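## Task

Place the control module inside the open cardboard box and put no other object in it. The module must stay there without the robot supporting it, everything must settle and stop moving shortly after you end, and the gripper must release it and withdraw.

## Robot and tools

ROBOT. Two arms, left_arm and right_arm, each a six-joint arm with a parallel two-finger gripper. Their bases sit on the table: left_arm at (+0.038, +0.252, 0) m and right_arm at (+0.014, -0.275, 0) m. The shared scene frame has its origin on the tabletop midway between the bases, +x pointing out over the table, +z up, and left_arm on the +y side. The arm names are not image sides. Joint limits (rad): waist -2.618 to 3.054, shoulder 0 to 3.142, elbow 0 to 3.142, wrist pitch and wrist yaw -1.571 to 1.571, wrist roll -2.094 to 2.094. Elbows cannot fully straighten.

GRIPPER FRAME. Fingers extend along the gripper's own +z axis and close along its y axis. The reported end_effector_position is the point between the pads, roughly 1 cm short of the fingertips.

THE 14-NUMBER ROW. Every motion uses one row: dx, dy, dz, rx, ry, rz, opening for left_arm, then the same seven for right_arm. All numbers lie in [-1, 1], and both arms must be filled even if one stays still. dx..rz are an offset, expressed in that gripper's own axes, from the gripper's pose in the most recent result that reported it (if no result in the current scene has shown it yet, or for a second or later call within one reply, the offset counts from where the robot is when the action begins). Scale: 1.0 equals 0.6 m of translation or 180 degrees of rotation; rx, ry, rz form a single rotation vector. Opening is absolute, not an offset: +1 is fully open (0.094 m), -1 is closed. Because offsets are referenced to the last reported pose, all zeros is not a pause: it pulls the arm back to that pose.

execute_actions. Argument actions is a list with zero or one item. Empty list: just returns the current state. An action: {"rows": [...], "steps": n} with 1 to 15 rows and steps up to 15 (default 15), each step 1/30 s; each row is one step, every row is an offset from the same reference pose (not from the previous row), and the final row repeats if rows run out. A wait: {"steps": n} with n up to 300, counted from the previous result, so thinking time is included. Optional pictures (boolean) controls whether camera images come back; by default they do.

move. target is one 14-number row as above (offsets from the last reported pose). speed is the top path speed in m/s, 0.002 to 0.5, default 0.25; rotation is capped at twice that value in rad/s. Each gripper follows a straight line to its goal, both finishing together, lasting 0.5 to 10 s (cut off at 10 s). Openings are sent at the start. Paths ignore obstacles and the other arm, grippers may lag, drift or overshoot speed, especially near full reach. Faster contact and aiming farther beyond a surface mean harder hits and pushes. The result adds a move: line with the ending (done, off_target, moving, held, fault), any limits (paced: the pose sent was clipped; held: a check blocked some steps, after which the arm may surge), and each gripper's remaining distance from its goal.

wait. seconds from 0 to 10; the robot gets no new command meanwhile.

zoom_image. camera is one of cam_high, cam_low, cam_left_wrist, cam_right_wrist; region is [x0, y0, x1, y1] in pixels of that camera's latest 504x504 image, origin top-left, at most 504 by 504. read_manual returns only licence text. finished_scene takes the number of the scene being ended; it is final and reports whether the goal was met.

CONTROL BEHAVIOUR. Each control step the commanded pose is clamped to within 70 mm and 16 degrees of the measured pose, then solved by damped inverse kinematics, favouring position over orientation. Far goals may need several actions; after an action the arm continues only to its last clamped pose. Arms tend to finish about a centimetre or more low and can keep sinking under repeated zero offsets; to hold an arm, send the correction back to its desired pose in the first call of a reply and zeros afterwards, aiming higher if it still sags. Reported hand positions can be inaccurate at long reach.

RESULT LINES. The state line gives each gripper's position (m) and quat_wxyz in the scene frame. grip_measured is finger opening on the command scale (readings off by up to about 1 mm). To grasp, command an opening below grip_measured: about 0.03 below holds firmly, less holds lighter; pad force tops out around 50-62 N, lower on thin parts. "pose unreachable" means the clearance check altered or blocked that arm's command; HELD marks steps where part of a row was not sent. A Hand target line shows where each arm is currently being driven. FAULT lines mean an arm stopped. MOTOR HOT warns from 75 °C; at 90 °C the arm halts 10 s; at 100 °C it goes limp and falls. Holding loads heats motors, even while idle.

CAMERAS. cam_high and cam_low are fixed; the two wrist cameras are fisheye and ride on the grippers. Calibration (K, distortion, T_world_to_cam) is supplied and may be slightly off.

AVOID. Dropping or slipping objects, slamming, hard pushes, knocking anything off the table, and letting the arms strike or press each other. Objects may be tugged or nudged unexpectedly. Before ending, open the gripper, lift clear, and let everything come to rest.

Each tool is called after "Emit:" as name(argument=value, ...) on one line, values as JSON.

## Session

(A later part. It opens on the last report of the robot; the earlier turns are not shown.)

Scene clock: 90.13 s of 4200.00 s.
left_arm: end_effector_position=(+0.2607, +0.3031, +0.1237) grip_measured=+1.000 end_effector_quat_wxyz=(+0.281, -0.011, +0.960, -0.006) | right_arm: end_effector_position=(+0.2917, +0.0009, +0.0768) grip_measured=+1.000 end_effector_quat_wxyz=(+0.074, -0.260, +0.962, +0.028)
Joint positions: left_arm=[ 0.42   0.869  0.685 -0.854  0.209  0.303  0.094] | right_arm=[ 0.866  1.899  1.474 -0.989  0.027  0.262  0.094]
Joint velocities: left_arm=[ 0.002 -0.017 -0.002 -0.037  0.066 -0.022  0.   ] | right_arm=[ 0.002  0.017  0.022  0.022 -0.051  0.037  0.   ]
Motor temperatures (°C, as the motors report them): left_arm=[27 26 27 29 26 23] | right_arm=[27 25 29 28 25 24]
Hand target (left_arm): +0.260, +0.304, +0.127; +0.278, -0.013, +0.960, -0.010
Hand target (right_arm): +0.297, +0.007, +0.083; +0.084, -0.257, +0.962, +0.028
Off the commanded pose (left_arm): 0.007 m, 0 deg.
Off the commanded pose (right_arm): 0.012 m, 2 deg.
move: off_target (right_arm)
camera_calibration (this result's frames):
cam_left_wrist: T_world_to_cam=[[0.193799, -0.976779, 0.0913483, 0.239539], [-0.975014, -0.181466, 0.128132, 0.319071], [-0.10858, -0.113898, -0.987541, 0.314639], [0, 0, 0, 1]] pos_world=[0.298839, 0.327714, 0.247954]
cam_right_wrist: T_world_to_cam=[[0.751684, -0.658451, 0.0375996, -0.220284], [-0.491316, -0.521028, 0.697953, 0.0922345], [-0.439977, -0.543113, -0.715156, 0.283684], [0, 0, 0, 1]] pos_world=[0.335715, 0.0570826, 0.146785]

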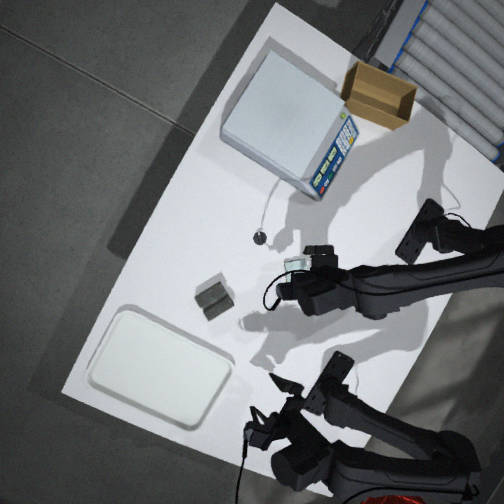

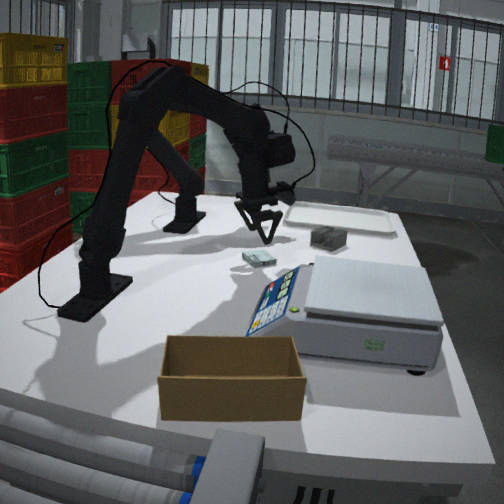

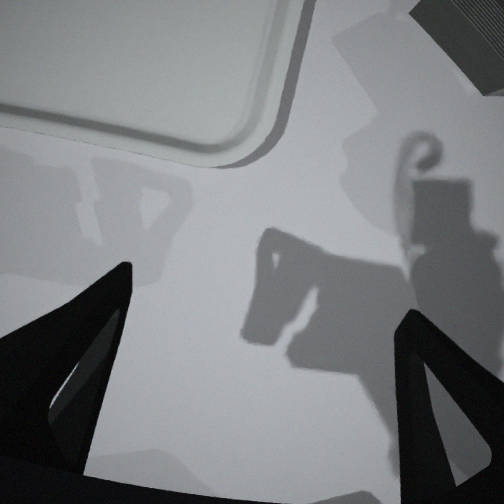

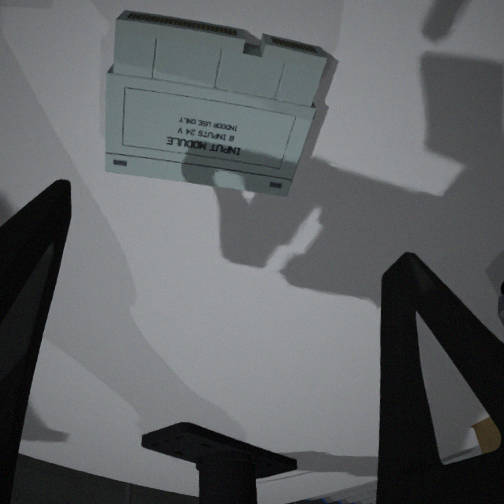

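Emit:
move(target=[0,0,0,0,0,0,1,0,0.03,0.07,0,0,-0.022,1], speed=0.08)

Scene clock: 97.60 s of 4200.00 s.
left_arm: end_effector_position=(+0.2607, +0.3027, +0.1237) grip_measured=+1.000 end_effector_quat_wxyz=(+0.281, -0.010, +0.960, -0.007) | right_arm: end_effector_position=(+0.2933, +0.0227, +0.0449) grip_measured=+1.000 end_effector_quat_wxyz=(+0.083, -0.286, +0.954, +0.033)
Joint positions: left_arm=[ 0.42   0.869  0.685 -0.854  0.211  0.305  0.094] | right_arm=[ 0.901  1.973  1.442 -0.865  0.028  0.243  0.094]
Joint velocities: left_arm=[-0.007 -0.007 -0.007 -0.051  0.007  0.007  0.   ] | right_arm=[ 0.012 -0.002 -0.012  0.007 -0.022  0.007  0.   ]
Motor temperatures (°C, as the motors report them): left_arm=[27 25 28 29 26 23] | right_arm=[27 26 30 27 25 24]
Hand target (left_arm): +0.261, +0.303, +0.124; +0.280, -0.011, +0.960, -0.006
Hand target (right_arm): +0.289, +0.020, +0.036; +0.075, -0.293, +0.953, +0.025
Off the commanded pose (left_arm): 0.000 m, 0 deg.
Off the commanded pose (right_arm): 0.011 m, 1 deg.
After step 90, 3.40 s passed at rest.
move: off_target (right_arm)
camera_calibration (this result's frames):
cam_left_wrist: T_world_to_cam=[[0.191571, -0.977136, 0.092225, 0.239772], [-0.975455, -0.179159, 0.12802, 0.318452], [-0.10857, -0.114486, -0.987474, 0.314781], [0, 0, 0, 1]] pos_world=[0.298878, 0.327381, 0.247957]
cam_right_wrist: T_world_to_cam=[[0.785591, -0.61726, 0.0428593, -0.217038], [-0.473198, -0.554724, 0.684372, 0.12277], [-0.39866, -0.557918, -0.727872, 0.262171], [0, 0, 0, 1]] pos_world=[0.333115, 0.0804039, 0.116109]

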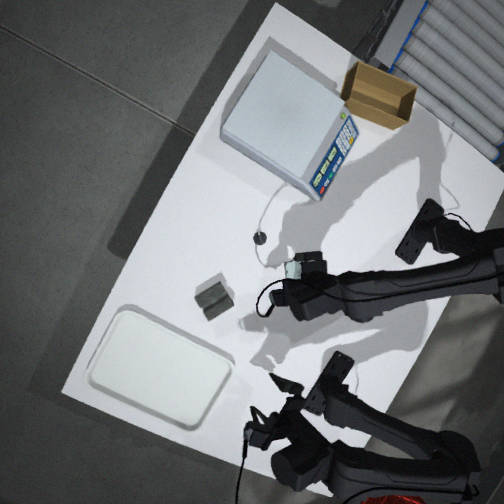

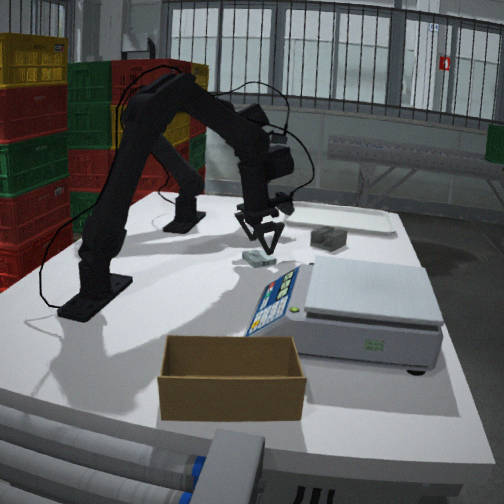

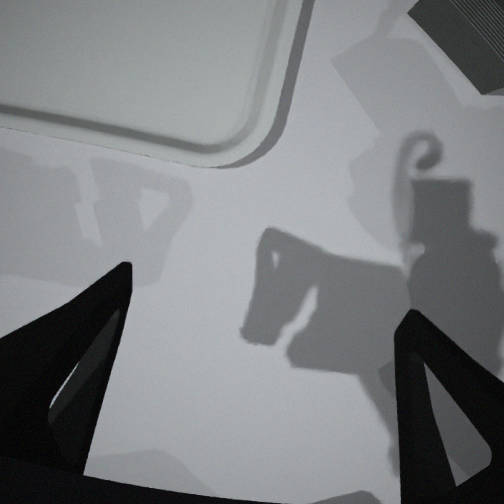

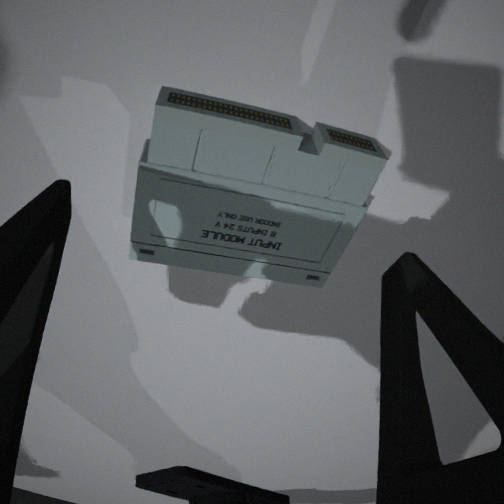

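Emit:
move(target=[0,0,0,0,0,0,1,0.035,-0.008,0.058,0,0,0,1], speed=0.05)

Scene clock: 101.20 s of 4200.00 s.
left_arm: end_effector_position=(+0.2607, +0.3027, +0.1237) grip_measured=+1.000 end_effector_quat_wxyz=(+0.281, -0.010, +0.960, -0.007) | right_arm: end_effector_position=(+0.2872, +0.0160, +0.0138) grip_measured=+1.000 end_effector_quat_wxyz=(+0.088, -0.286, +0.954, +0.036)
Joint positions: left_arm=[ 0.42   0.869  0.685 -0.854  0.211  0.305  0.094] | right_arm=[ 0.901  1.973  1.308 -0.719  0.028  0.242  0.094]
Joint velocities: left_arm=[-0.002 -0.007 -0.017  0.037  0.022 -0.022  0.   ] | right_arm=[-0.012 -0.027 -0.012  0.081  0.037  0.007  0.   ]
Motor temperatures (°C, as the motors report them): left_arm=[27 25 28 29 26 23] | right_arm=[27 27 30 27 25 24]
Hand target (left_arm): +0.261, +0.303, +0.124; +0.281, -0.010, +0.960, -0.007
Hand target (right_arm): +0.284, +0.011, +0.007; +0.082, -0.286, +0.954, +0.033
Off the commanded pose (left_arm): 0.000 m, 0 deg.
Off the commanded pose (right_arm): 0.009 m, 1 deg.
move: done
camera_calibration (this result's frames):
cam_left_wrist: T_world_to_cam=[[0.191571, -0.977136, 0.092225, 0.239772], [-0.975455, -0.179159, 0.12802, 0.318452], [-0.10857, -0.114486, -0.987474, 0.314781], [0, 0, 0, 1]] pos_world=[0.298878, 0.327381, 0.247957]
cam_right_wrist: T_world_to_cam=[[0.785658, -0.617075, 0.0442621, -0.215112], [-0.478338, -0.560528, 0.676019, 0.139184], [-0.392344, -0.552292, -0.735554, 0.231601], [0, 0, 0, 1]] pos_world=[0.326449, 0.0731875, 0.085785]

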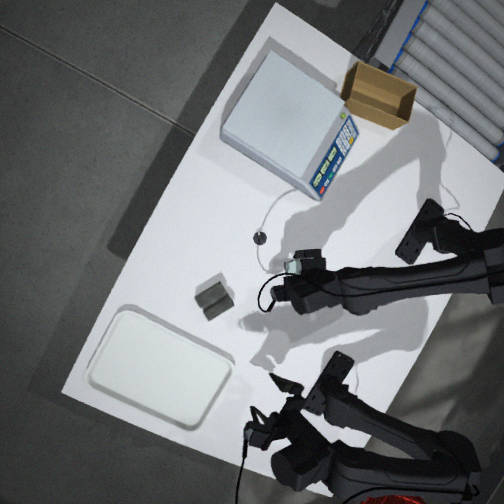

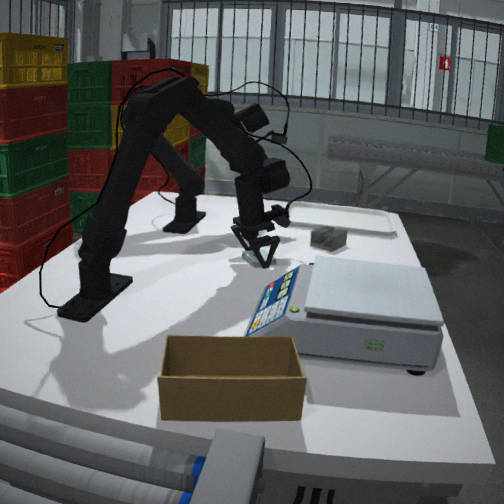

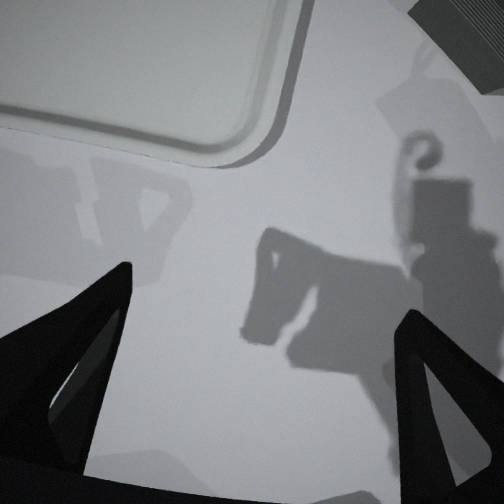

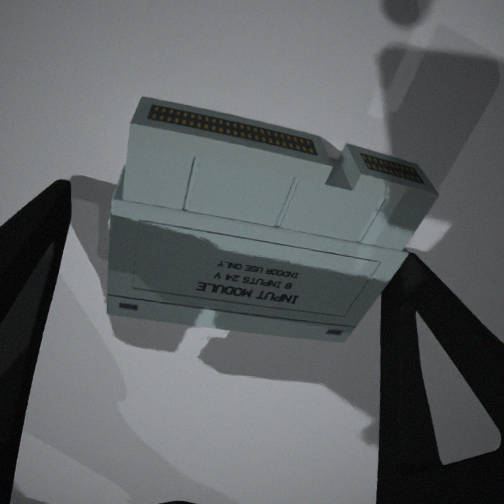

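Emit:
move(target=[0,0,0,0,0,0,1,0,0,0,0,0,0,0.38])

Emit:
move(target=[0,0,0,0,0,0,1,0,0,-0.27,0,0,0,0.38], speed=0.2)

Scene clock: 106.43 s of 4200.00 s.
left_arm: end_effector_position=(+0.2607, +0.3027, +0.1237) grip_measured=+1.000 end_effector_quat_wxyz=(+0.281, -0.010, +0.960, -0.007) | right_arm: end_effector_position=(+0.2886, +0.0176, +0.0141) grip_measured=+0.530 end_effector_quat_wxyz=(+0.091, -0.286, +0.953, +0.038)
Joint positions: left_arm=[ 0.42   0.869  0.685 -0.854  0.211  0.305  0.094] | right_arm=[ 0.901  1.973  1.308 -0.711  0.028  0.242  0.072]
Joint velocities: left_arm=[-0.012 -0.002 -0.017 -0.037 -0.037 -0.037  0.   ] | right_arm=[-0.002 -0.007 -0.002 -0.037 -0.051 -0.022 -0.001]
Motor temperatures (°C, as the motors report them): left_arm=[27 25 28 29 26 23] | right_arm=[27 27 29 27 25 24]
Hand target (left_arm): +0.261, +0.303, +0.124; +0.281, -0.010, +0.960, -0.007
Hand target (right_arm): +0.287, +0.016, +0.014; +0.087, -0.286, +0.954, +0.036
Off the commanded pose (left_arm): 0.000 m, 0 deg.
Off the commanded pose (right_arm): 0.002 m, 0 deg.
After step 90, 1.53 s passed at rest.
move: done
camera_calibration (this result's frames):
cam_left_wrist: T_world_to_cam=[[0.191571, -0.977136, 0.092225, 0.239772], [-0.975455, -0.179159, 0.12802, 0.318452], [-0.10857, -0.114486, -0.987474, 0.314781], [0, 0, 0, 1]] pos_world=[0.298878, 0.327381, 0.247957]
cam_right_wrist: T_world_to_cam=[[0.785463, -0.617304, 0.044544, -0.215166], [-0.481937, -0.564888, 0.669805, 0.141632], [-0.388311, -0.547574, -0.7412, 0.232106], [0, 0, 0, 1]] pos_world=[0.327392, 0.0742786, 0.0867554]

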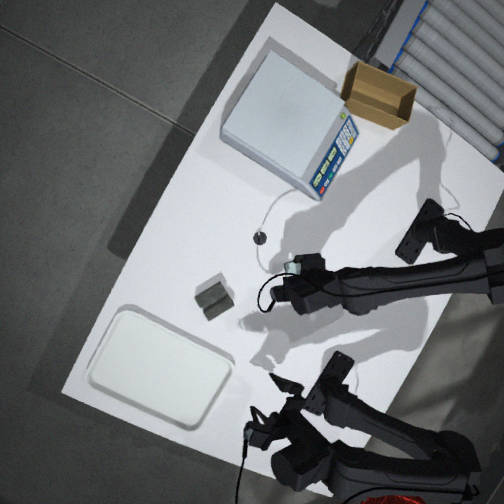

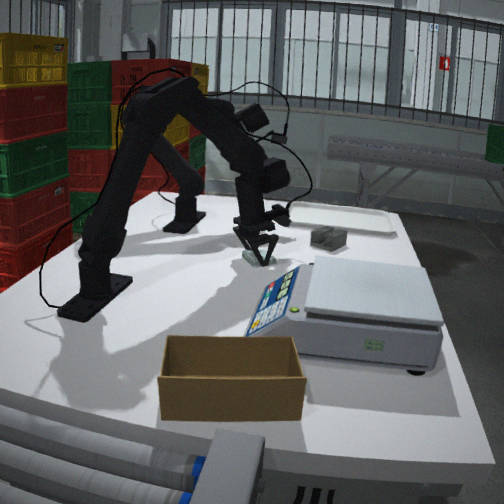

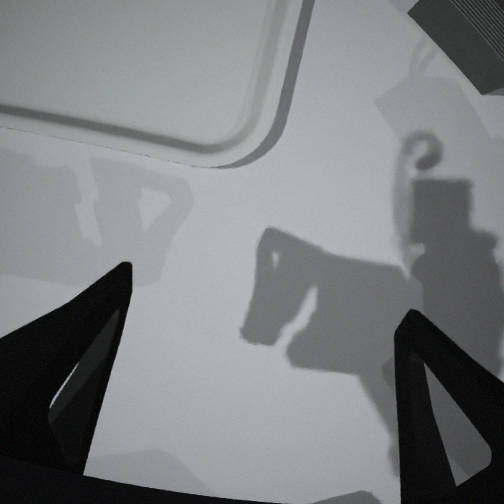

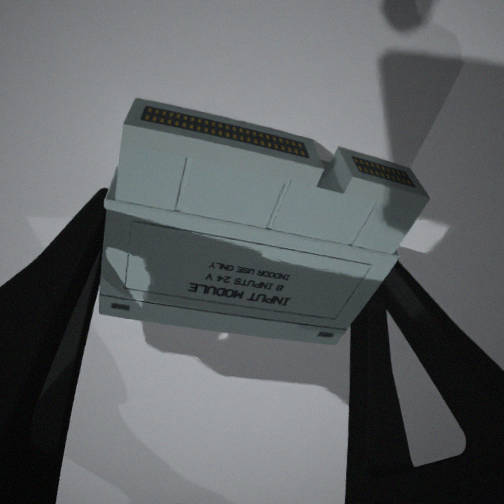

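Scene clock: 107.97 s of 4200.00 s.
left_arm: end_effector_position=(+0.2607, +0.3027, +0.1237) grip_measured=+1.000 end_effector_quat_wxyz=(+0.281, -0.010, +0.960, -0.007) | right_arm: end_effector_position=(+0.2627, -0.0060, +0.1615) grip_measured=+0.530 end_effector_quat_wxyz=(+0.080, -0.286, +0.954, +0.032)
Joint positions: left_arm=[ 0.42   0.869  0.685 -0.854  0.211  0.305  0.094] | right_arm=[ 0.909  1.776  1.652 -1.276  0.028  0.25   0.072]
Joint velocities: left_arm=[-0.002  0.007 -0.007 -0.022  0.037 -0.022  0.   ] | right_arm=[-0.007 -0.007  0.027  0.051  0.007 -0.11   0.001]
Motor temperatures (°C, as the motors report them): left_arm=[27 25 28 29 26 23] | right_arm=[27 28 30 27 25 24]
Hand target (left_arm): +0.261, +0.303, +0.124; +0.281, -0.010, +0.960, -0.007
Hand target (right_arm): +0.263, -0.002, +0.173; +0.091, -0.286, +0.953, +0.038
Off the commanded pose (left_arm): 0.000 m, 0 deg.
Off the commanded pose (right_arm): 0.012 m, 1 deg.
move: off_target (right_arm)
camera_calibration (this result's frames):
cam_left_wrist: T_world_to_cam=[[0.191571, -0.977136, 0.092225, 0.239772], [-0.975455, -0.179159, 0.12802, 0.318452], [-0.10857, -0.114486, -0.987474, 0.314781], [0, 0, 0, 1]] pos_world=[0.298878, 0.327381, 0.247957]
cam_right_wrist: T_world_to_cam=[[0.78632, -0.616446, 0.0411683, -0.215624], [-0.469671, -0.553147, 0.688067, 0.011016], [-0.401384, -0.560377, -0.724478, 0.318998], [0, 0, 0, 1]] pos_world=[0.302764, 0.0519323, 0.232404]

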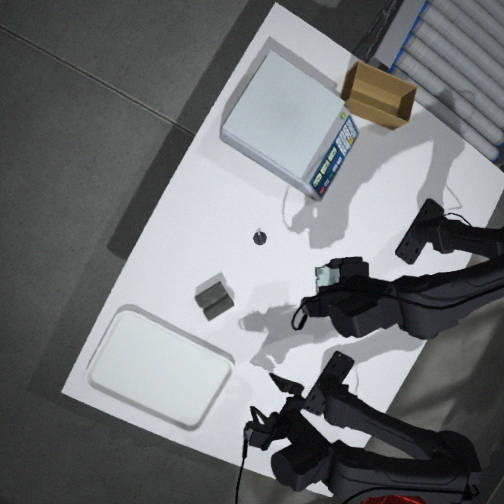

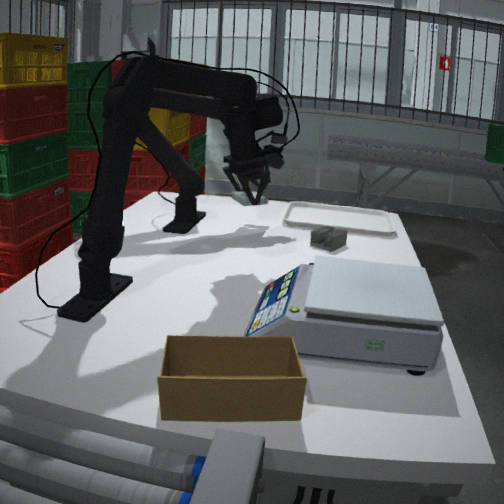

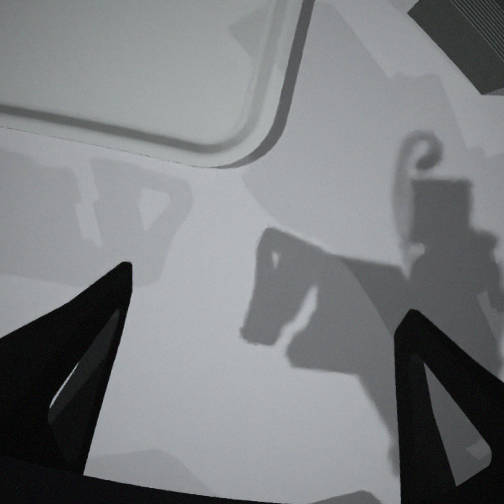

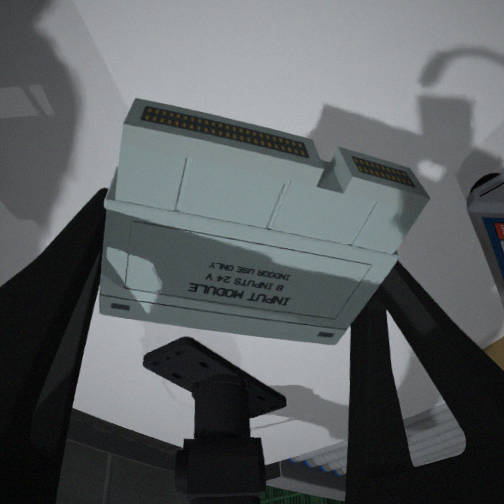

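Emit:
move(target=[0,0,0,0,0,0,1,0.358,-0.78,-0.04,0.105,-0.01,0.605,0.47])

Scene clock: 117.47 s of 4200.00 s.
left_arm: end_effector_position=(+0.2607, +0.3027, +0.1237) grip_measured=+1.000 end_effector_quat_wxyz=(+0.281, -0.010, +0.960, -0.007) | right_arm: end_effector_position=(+0.3356, -0.5086, +0.1375) grip_measured=+0.530 end_effector_quat_wxyz=(+0.069, +0.617, +0.783, -0.037)
Joint positions: left_arm=[ 0.42   0.869  0.685 -0.854  0.211  0.305  0.094] | right_arm=[-0.519  1.931  1.76  -1.267  0.085  0.737  0.072]
Joint velocities: left_arm=[ 0.002  0.007 -0.007 -0.022 -0.051  0.007  0.   ] | right_arm=[ 0.002 -0.017 -0.007 -0.022  0.022 -0.022 -0.   ]
Motor temperatures (°C, as the motors report them): left_arm=[27 24 28 29 26 23] | right_arm=[27 28 30 27 25 24]
Hand target (left_arm): +0.261, +0.303, +0.124; +0.281, -0.010, +0.960, -0.007
Hand target (right_arm): +0.338, -0.514, +0.143; +0.074, +0.622, +0.778, -0.043
Off the commanded pose (left_arm): 0.000 m, 0 deg.
Off the commanded pose (right_arm): 0.009 m, 1 deg.
After step 140, 0.43 s passed at rest.
move: done
camera_calibration (this result's frames):
cam_left_wrist: T_world_to_cam=[[0.191571, -0.977136, 0.092225, 0.239772], [-0.975455, -0.179159, 0.12802, 0.318452], [-0.10857, -0.114486, -0.987474, 0.314781], [0, 0, 0, 1]] pos_world=[0.298878, 0.327381, 0.247957]
cam_right_wrist: T_world_to_cam=[[-0.846809, -0.531319, 0.0247842, 0.0118146], [-0.366216, 0.616196, 0.697272, 0.342491], [-0.385746, 0.58138, -0.716378, 0.62358], [0, 0, 0, 1]] pos_world=[0.375974, -0.567301, 0.207617]

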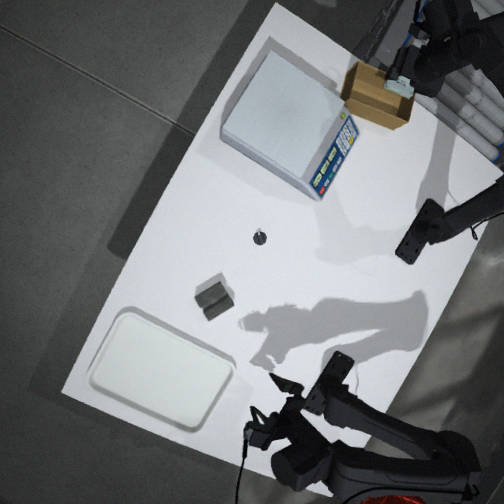

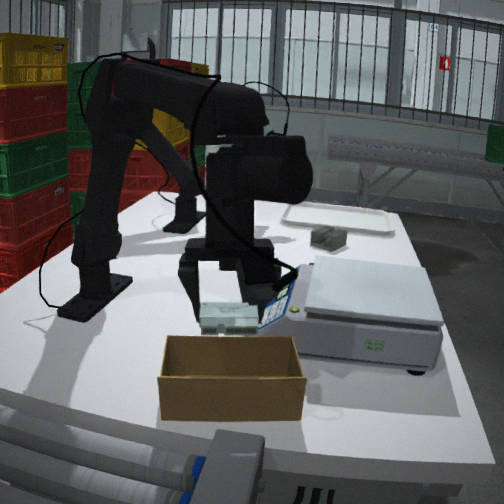

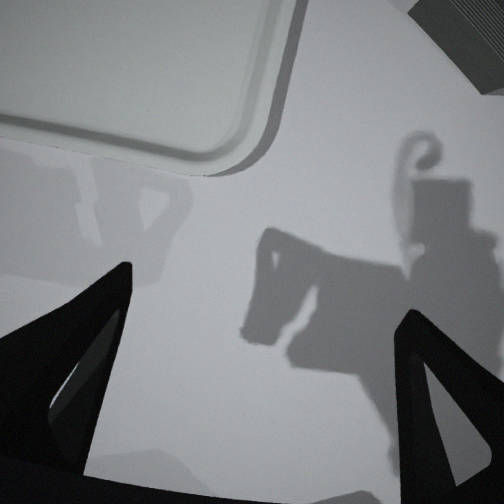

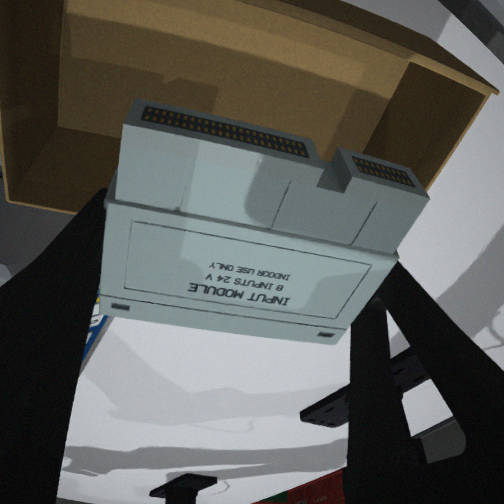

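Emit:
move(target=[0,0,0,0,0,0,1,0.04,0,0.16,0,0,0,0.47], speed=0.06)

Scene clock: 126.70 s of 4200.00 s.
left_arm: end_effector_position=(+0.2607, +0.3027, +0.1237) grip_measured=+1.000 end_effector_quat_wxyz=(+0.281, -0.010, +0.960, -0.007) | right_arm: end_effector_position=(+0.3384, -0.5050, +0.0483) grip_measured=+0.530 end_effector_quat_wxyz=(+0.079, +0.617, +0.782, -0.036)
Joint positions: left_arm=[ 0.42   0.869  0.685 -0.854  0.211  0.305  0.094] | right_arm=[-0.507  1.951  1.427 -0.895  0.085  0.748  0.072]
Joint velocities: left_arm=[-0.007 -0.002 -0.007  0.051 -0.037  0.051  0.   ] | right_arm=[-0.002  0.007 -0.002  0.007  0.037 -0.095  0.   ]
Motor temperatures (°C, as the motors report them): left_arm=[27 24 28 29 26 23] | right_arm=[27 28 30 27 25 24]
Hand target (left_arm): +0.261, +0.303, +0.124; +0.281, -0.010, +0.960, -0.007
Hand target (right_arm): +0.336, -0.500, +0.039; +0.069, +0.617, +0.783, -0.037
Off the commanded pose (left_arm): 0.000 m, 0 deg.
Off the commanded pose (right_arm): 0.011 m, 1 deg.
After step 90, 4.07 s passed at rest.
move: off_target (right_arm)
camera_calibration (this result's frames):
cam_left_wrist: T_world_to_cam=[[0.191571, -0.977136, 0.092225, 0.239772], [-0.975455, -0.179159, 0.12802, 0.318452], [-0.10857, -0.114486, -0.987474, 0.314781], [0, 0, 0, 1]] pos_world=[0.298878, 0.327381, 0.247957]
cam_right_wrist: T_world_to_cam=[[-0.847077, -0.531257, 0.0150728, 0.0189147], [-0.378463, 0.622876, 0.684684, 0.411647], [-0.373131, 0.574275, -0.728684, 0.551422], [0, 0, 0, 1]] pos_world=[0.377568, -0.563025, 0.11968]

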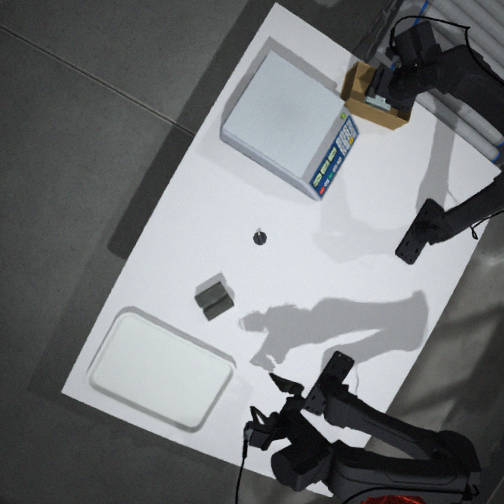

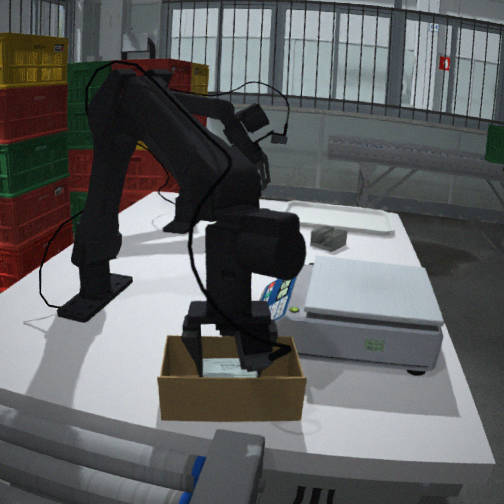

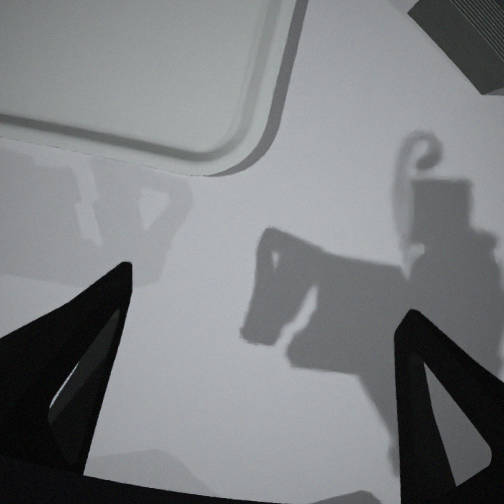

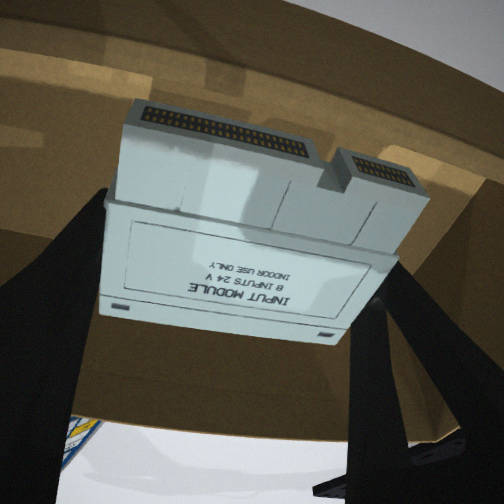

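Emit:
move(target=[0,0,0,0,0,0,1,0.018,0,0.057,0,0,0,0.47], speed=0.03)

Emit:
move(target=[0,0,0,0,0,0,1,0,0,0,0,0,0,0.8])

Emit:
move(target=[0,0,0,0,0,0,1,-0.02,0,-0.27,0,0,0,0.8], speed=0.15)

Scene clock: 133.23 s of 4200.00 s.
left_arm: end_effector_position=(+0.2607, +0.3027, +0.1237) grip_measured=+1.000 end_effector_quat_wxyz=(+0.281, -0.010, +0.960, -0.007) | right_arm: end_effector_position=(+0.3418, -0.5073, +0.0236) grip_measured=+0.530 end_effector_quat_wxyz=(+0.092, +0.618, +0.780, -0.034)
Joint positions: left_arm=[ 0.42   0.869  0.685 -0.854  0.211  0.305  0.094] | right_arm=[-0.507  1.976  1.355 -0.773  0.085  0.752  0.072]
Joint velocities: left_arm=[-0.012  0.007 -0.007 -0.051  0.037  0.007  0.   ] | right_arm=[-0.012  0.002 -0.012  0.007  0.007  0.022 -0.001]
Motor temperatures (°C, as the motors report them): left_arm=[27 24 28 29 26 23] | right_arm=[27 28 30 27 25 24]
Hand target (left_arm): +0.261, +0.303, +0.124; +0.281, -0.010, +0.960, -0.007
Hand target (right_arm): +0.339, -0.500, +0.013; +0.079, +0.617, +0.782, -0.036
Off the commanded pose (left_arm): 0.000 m, 0 deg.
Off the commanded pose (right_arm): 0.013 m, 1 deg.
After step 90, 1.93 s passed at rest.
move: off_target (right_arm)
camera_calibration (this result's frames):
cam_left_wrist: T_world_to_cam=[[0.191571, -0.977136, 0.092225, 0.239772], [-0.975455, -0.179159, 0.12802, 0.318452], [-0.10857, -0.114486, -0.987474, 0.314781], [0, 0, 0, 1]] pos_world=[0.298878, 0.327381, 0.247957]
cam_right_wrist: T_world_to_cam=[[-0.849068, -0.528267, 0.00408131, 0.0234599], [-0.390733, 0.633176, 0.668144, 0.441076], [-0.355543, 0.565705, -0.744021, 0.52602], [0, 0, 0, 1]] pos_world=[0.379284, -0.564458, 0.0965717]

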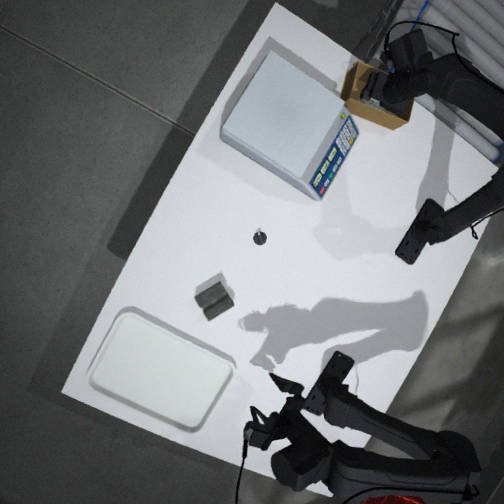

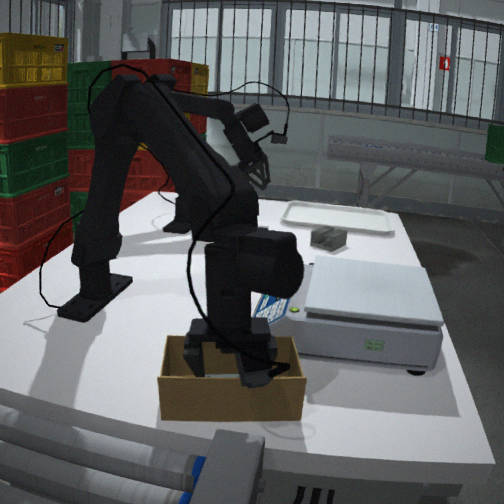

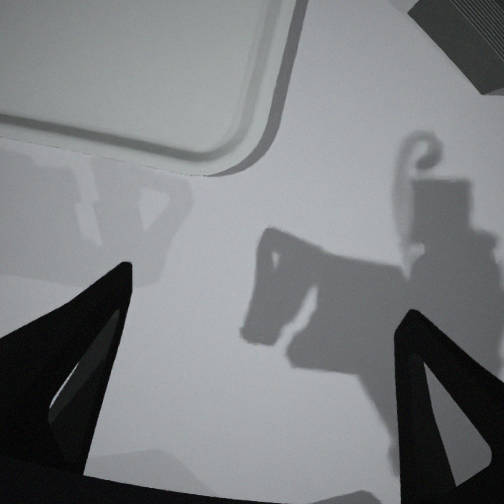

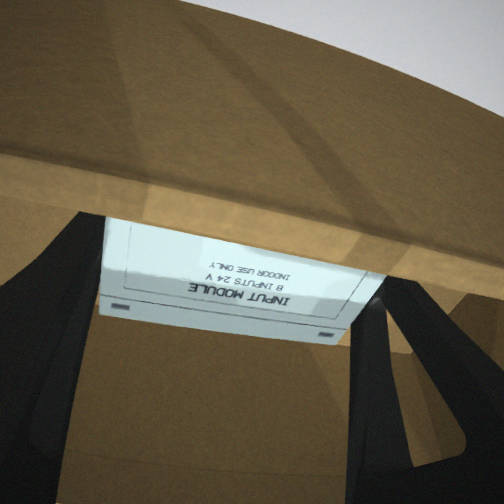

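Scene clock: 133.73 s of 4200.00 s.
left_arm: end_effector_position=(+0.2607, +0.3027, +0.1237) grip_measured=+1.000 end_effector_quat_wxyz=(+0.281, -0.010, +0.960, -0.007) | right_arm: end_effector_position=(+0.3418, -0.5073, +0.0236) grip_measured=+0.797 end_effector_quat_wxyz=(+0.092, +0.618, +0.780, -0.034)
Joint positions: left_arm=[ 0.42   0.869  0.685 -0.854  0.211  0.305  0.094] | right_arm=[-0.507  1.976  1.355 -0.773  0.085  0.752  0.084]
Joint velocities: left_arm=[-0.017 -0.012  0.002 -0.022  0.007  0.007  0.   ] | right_arm=[ 0.007  0.007 -0.002 -0.022 -0.051  0.022 -0.   ]
Motor temperatures (°C, as the motors report them): left_arm=[27 24 28 29 26 23] | right_arm=[27 28 30 27 25 24]
Hand target (left_arm): +0.261, +0.303, +0.124; +0.281, -0.010, +0.960, -0.007
Hand target (right_arm): +0.342, -0.507, +0.024; +0.092, +0.618, +0.780, -0.034
Off the commanded pose (left_arm): 0.000 m, 0 deg.
Off the commanded pose (right_arm): 0.000 m, 0 deg.
move: done
camera_calibration (this result's frames):
cam_left_wrist: T_world_to_cam=[[0.191571, -0.977136, 0.092225, 0.239772], [-0.975455, -0.179159, 0.12802, 0.318452], [-0.10857, -0.114486, -0.987474, 0.314781], [0, 0, 0, 1]] pos_world=[0.298878, 0.327381, 0.247957]
cam_right_wrist: T_world_to_cam=[[-0.849068, -0.528267, 0.00408131, 0.0234599], [-0.390733, 0.633176, 0.668144, 0.441076], [-0.355543, 0.565705, -0.744021, 0.52602], [0, 0, 0, 1]] pos_world=[0.379284, -0.564458, 0.0965717]

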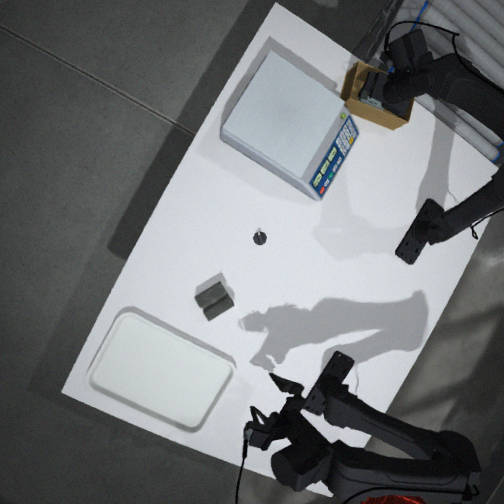

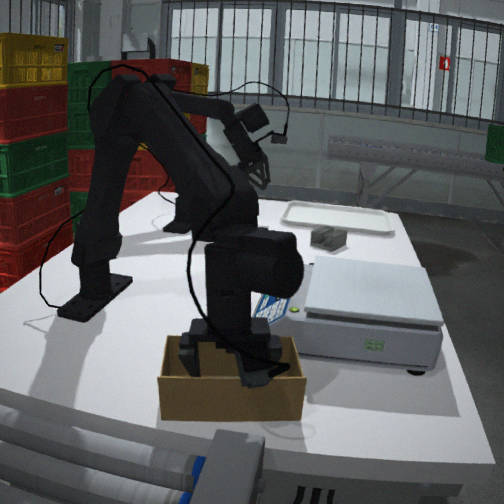

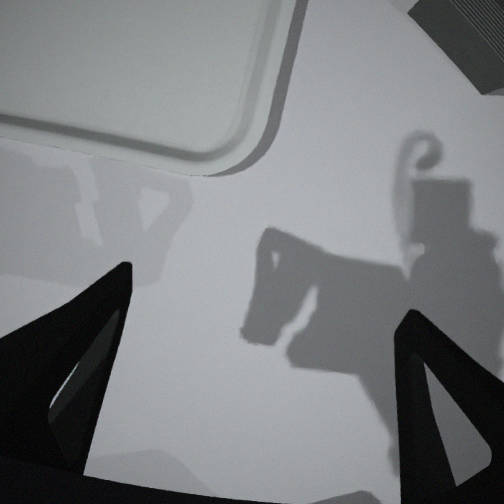

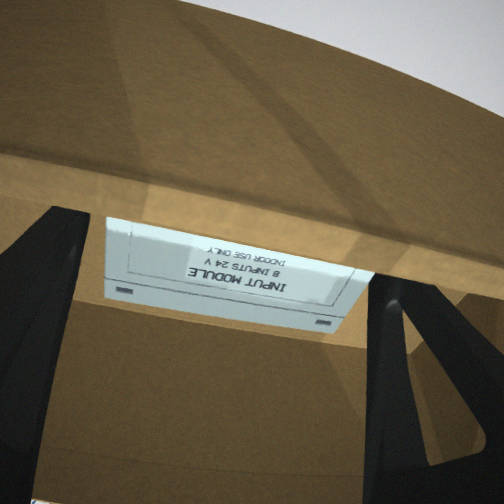

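Scene clock: 135.50 s of 4200.00 s.
left_arm: end_effector_position=(+0.2607, +0.3027, +0.1237) grip_measured=+1.000 end_effector_quat_wxyz=(+0.281, -0.010, +0.960, -0.007) | right_arm: end_effector_position=(+0.3250, -0.4917, +0.1727) grip_measured=+0.797 end_effector_quat_wxyz=(+0.078, +0.619, +0.781, -0.035)
Joint positions: left_arm=[ 0.42   0.869  0.685 -0.854  0.211  0.305  0.094] | right_arm=[-0.497  1.855  1.797 -1.363  0.085  0.762  0.084]
Joint velocities: left_arm=[-0.007 -0.017 -0.007 -0.11   0.022  0.007  0.   ] | right_arm=[-0.012 -0.012  0.007 -0.051 -0.007  0.095 -0.   ]
Motor temperatures (°C, as the motors report them): left_arm=[27 24 28 29 26 23] | right_arm=[27 28 30 27 25 24]
Hand target (left_arm): +0.261, +0.303, +0.124; +0.281, -0.010, +0.960, -0.007
Hand target (right_arm): +0.328, -0.490, +0.184; +0.092, +0.618, +0.780, -0.034
Off the commanded pose (left_arm): 0.000 m, 0 deg.
Off the commanded pose (right_arm): 0.013 m, 2 deg.
move: off_target (right_arm)
camera_calibration (this result's frames):
cam_left_wrist: T_world_to_cam=[[0.191571, -0.977136, 0.092225, 0.239772], [-0.975455, -0.179159, 0.12802, 0.318452], [-0.10857, -0.114486, -0.987474, 0.314781], [0, 0, 0, 1]] pos_world=[0.298878, 0.327381, 0.247957]
cam_right_wrist: T_world_to_cam=[[-0.848992, -0.528229, 0.0136831, 0.0151316], [-0.376335, 0.622633, 0.686076, 0.31214], [-0.370925, 0.577323, -0.727401, 0.629984], [0, 0, 0, 1]] pos_world=[0.363992, -0.55006, 0.243892]

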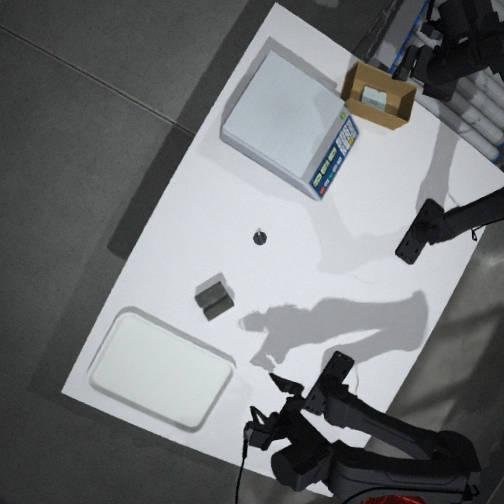

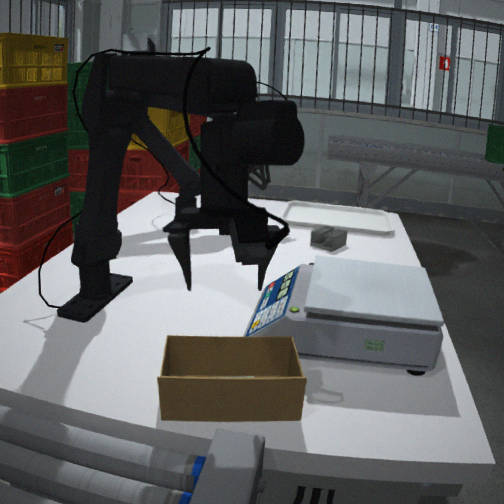

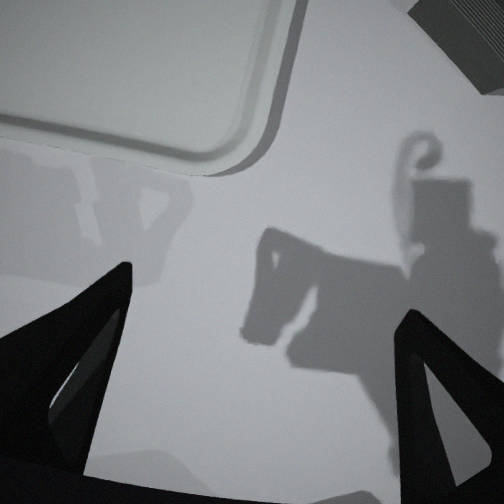

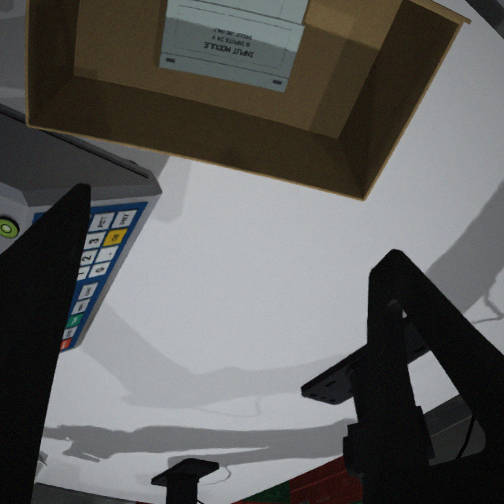

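Emit:
finished_scene(scene=1)

The scene is finished: the task was done.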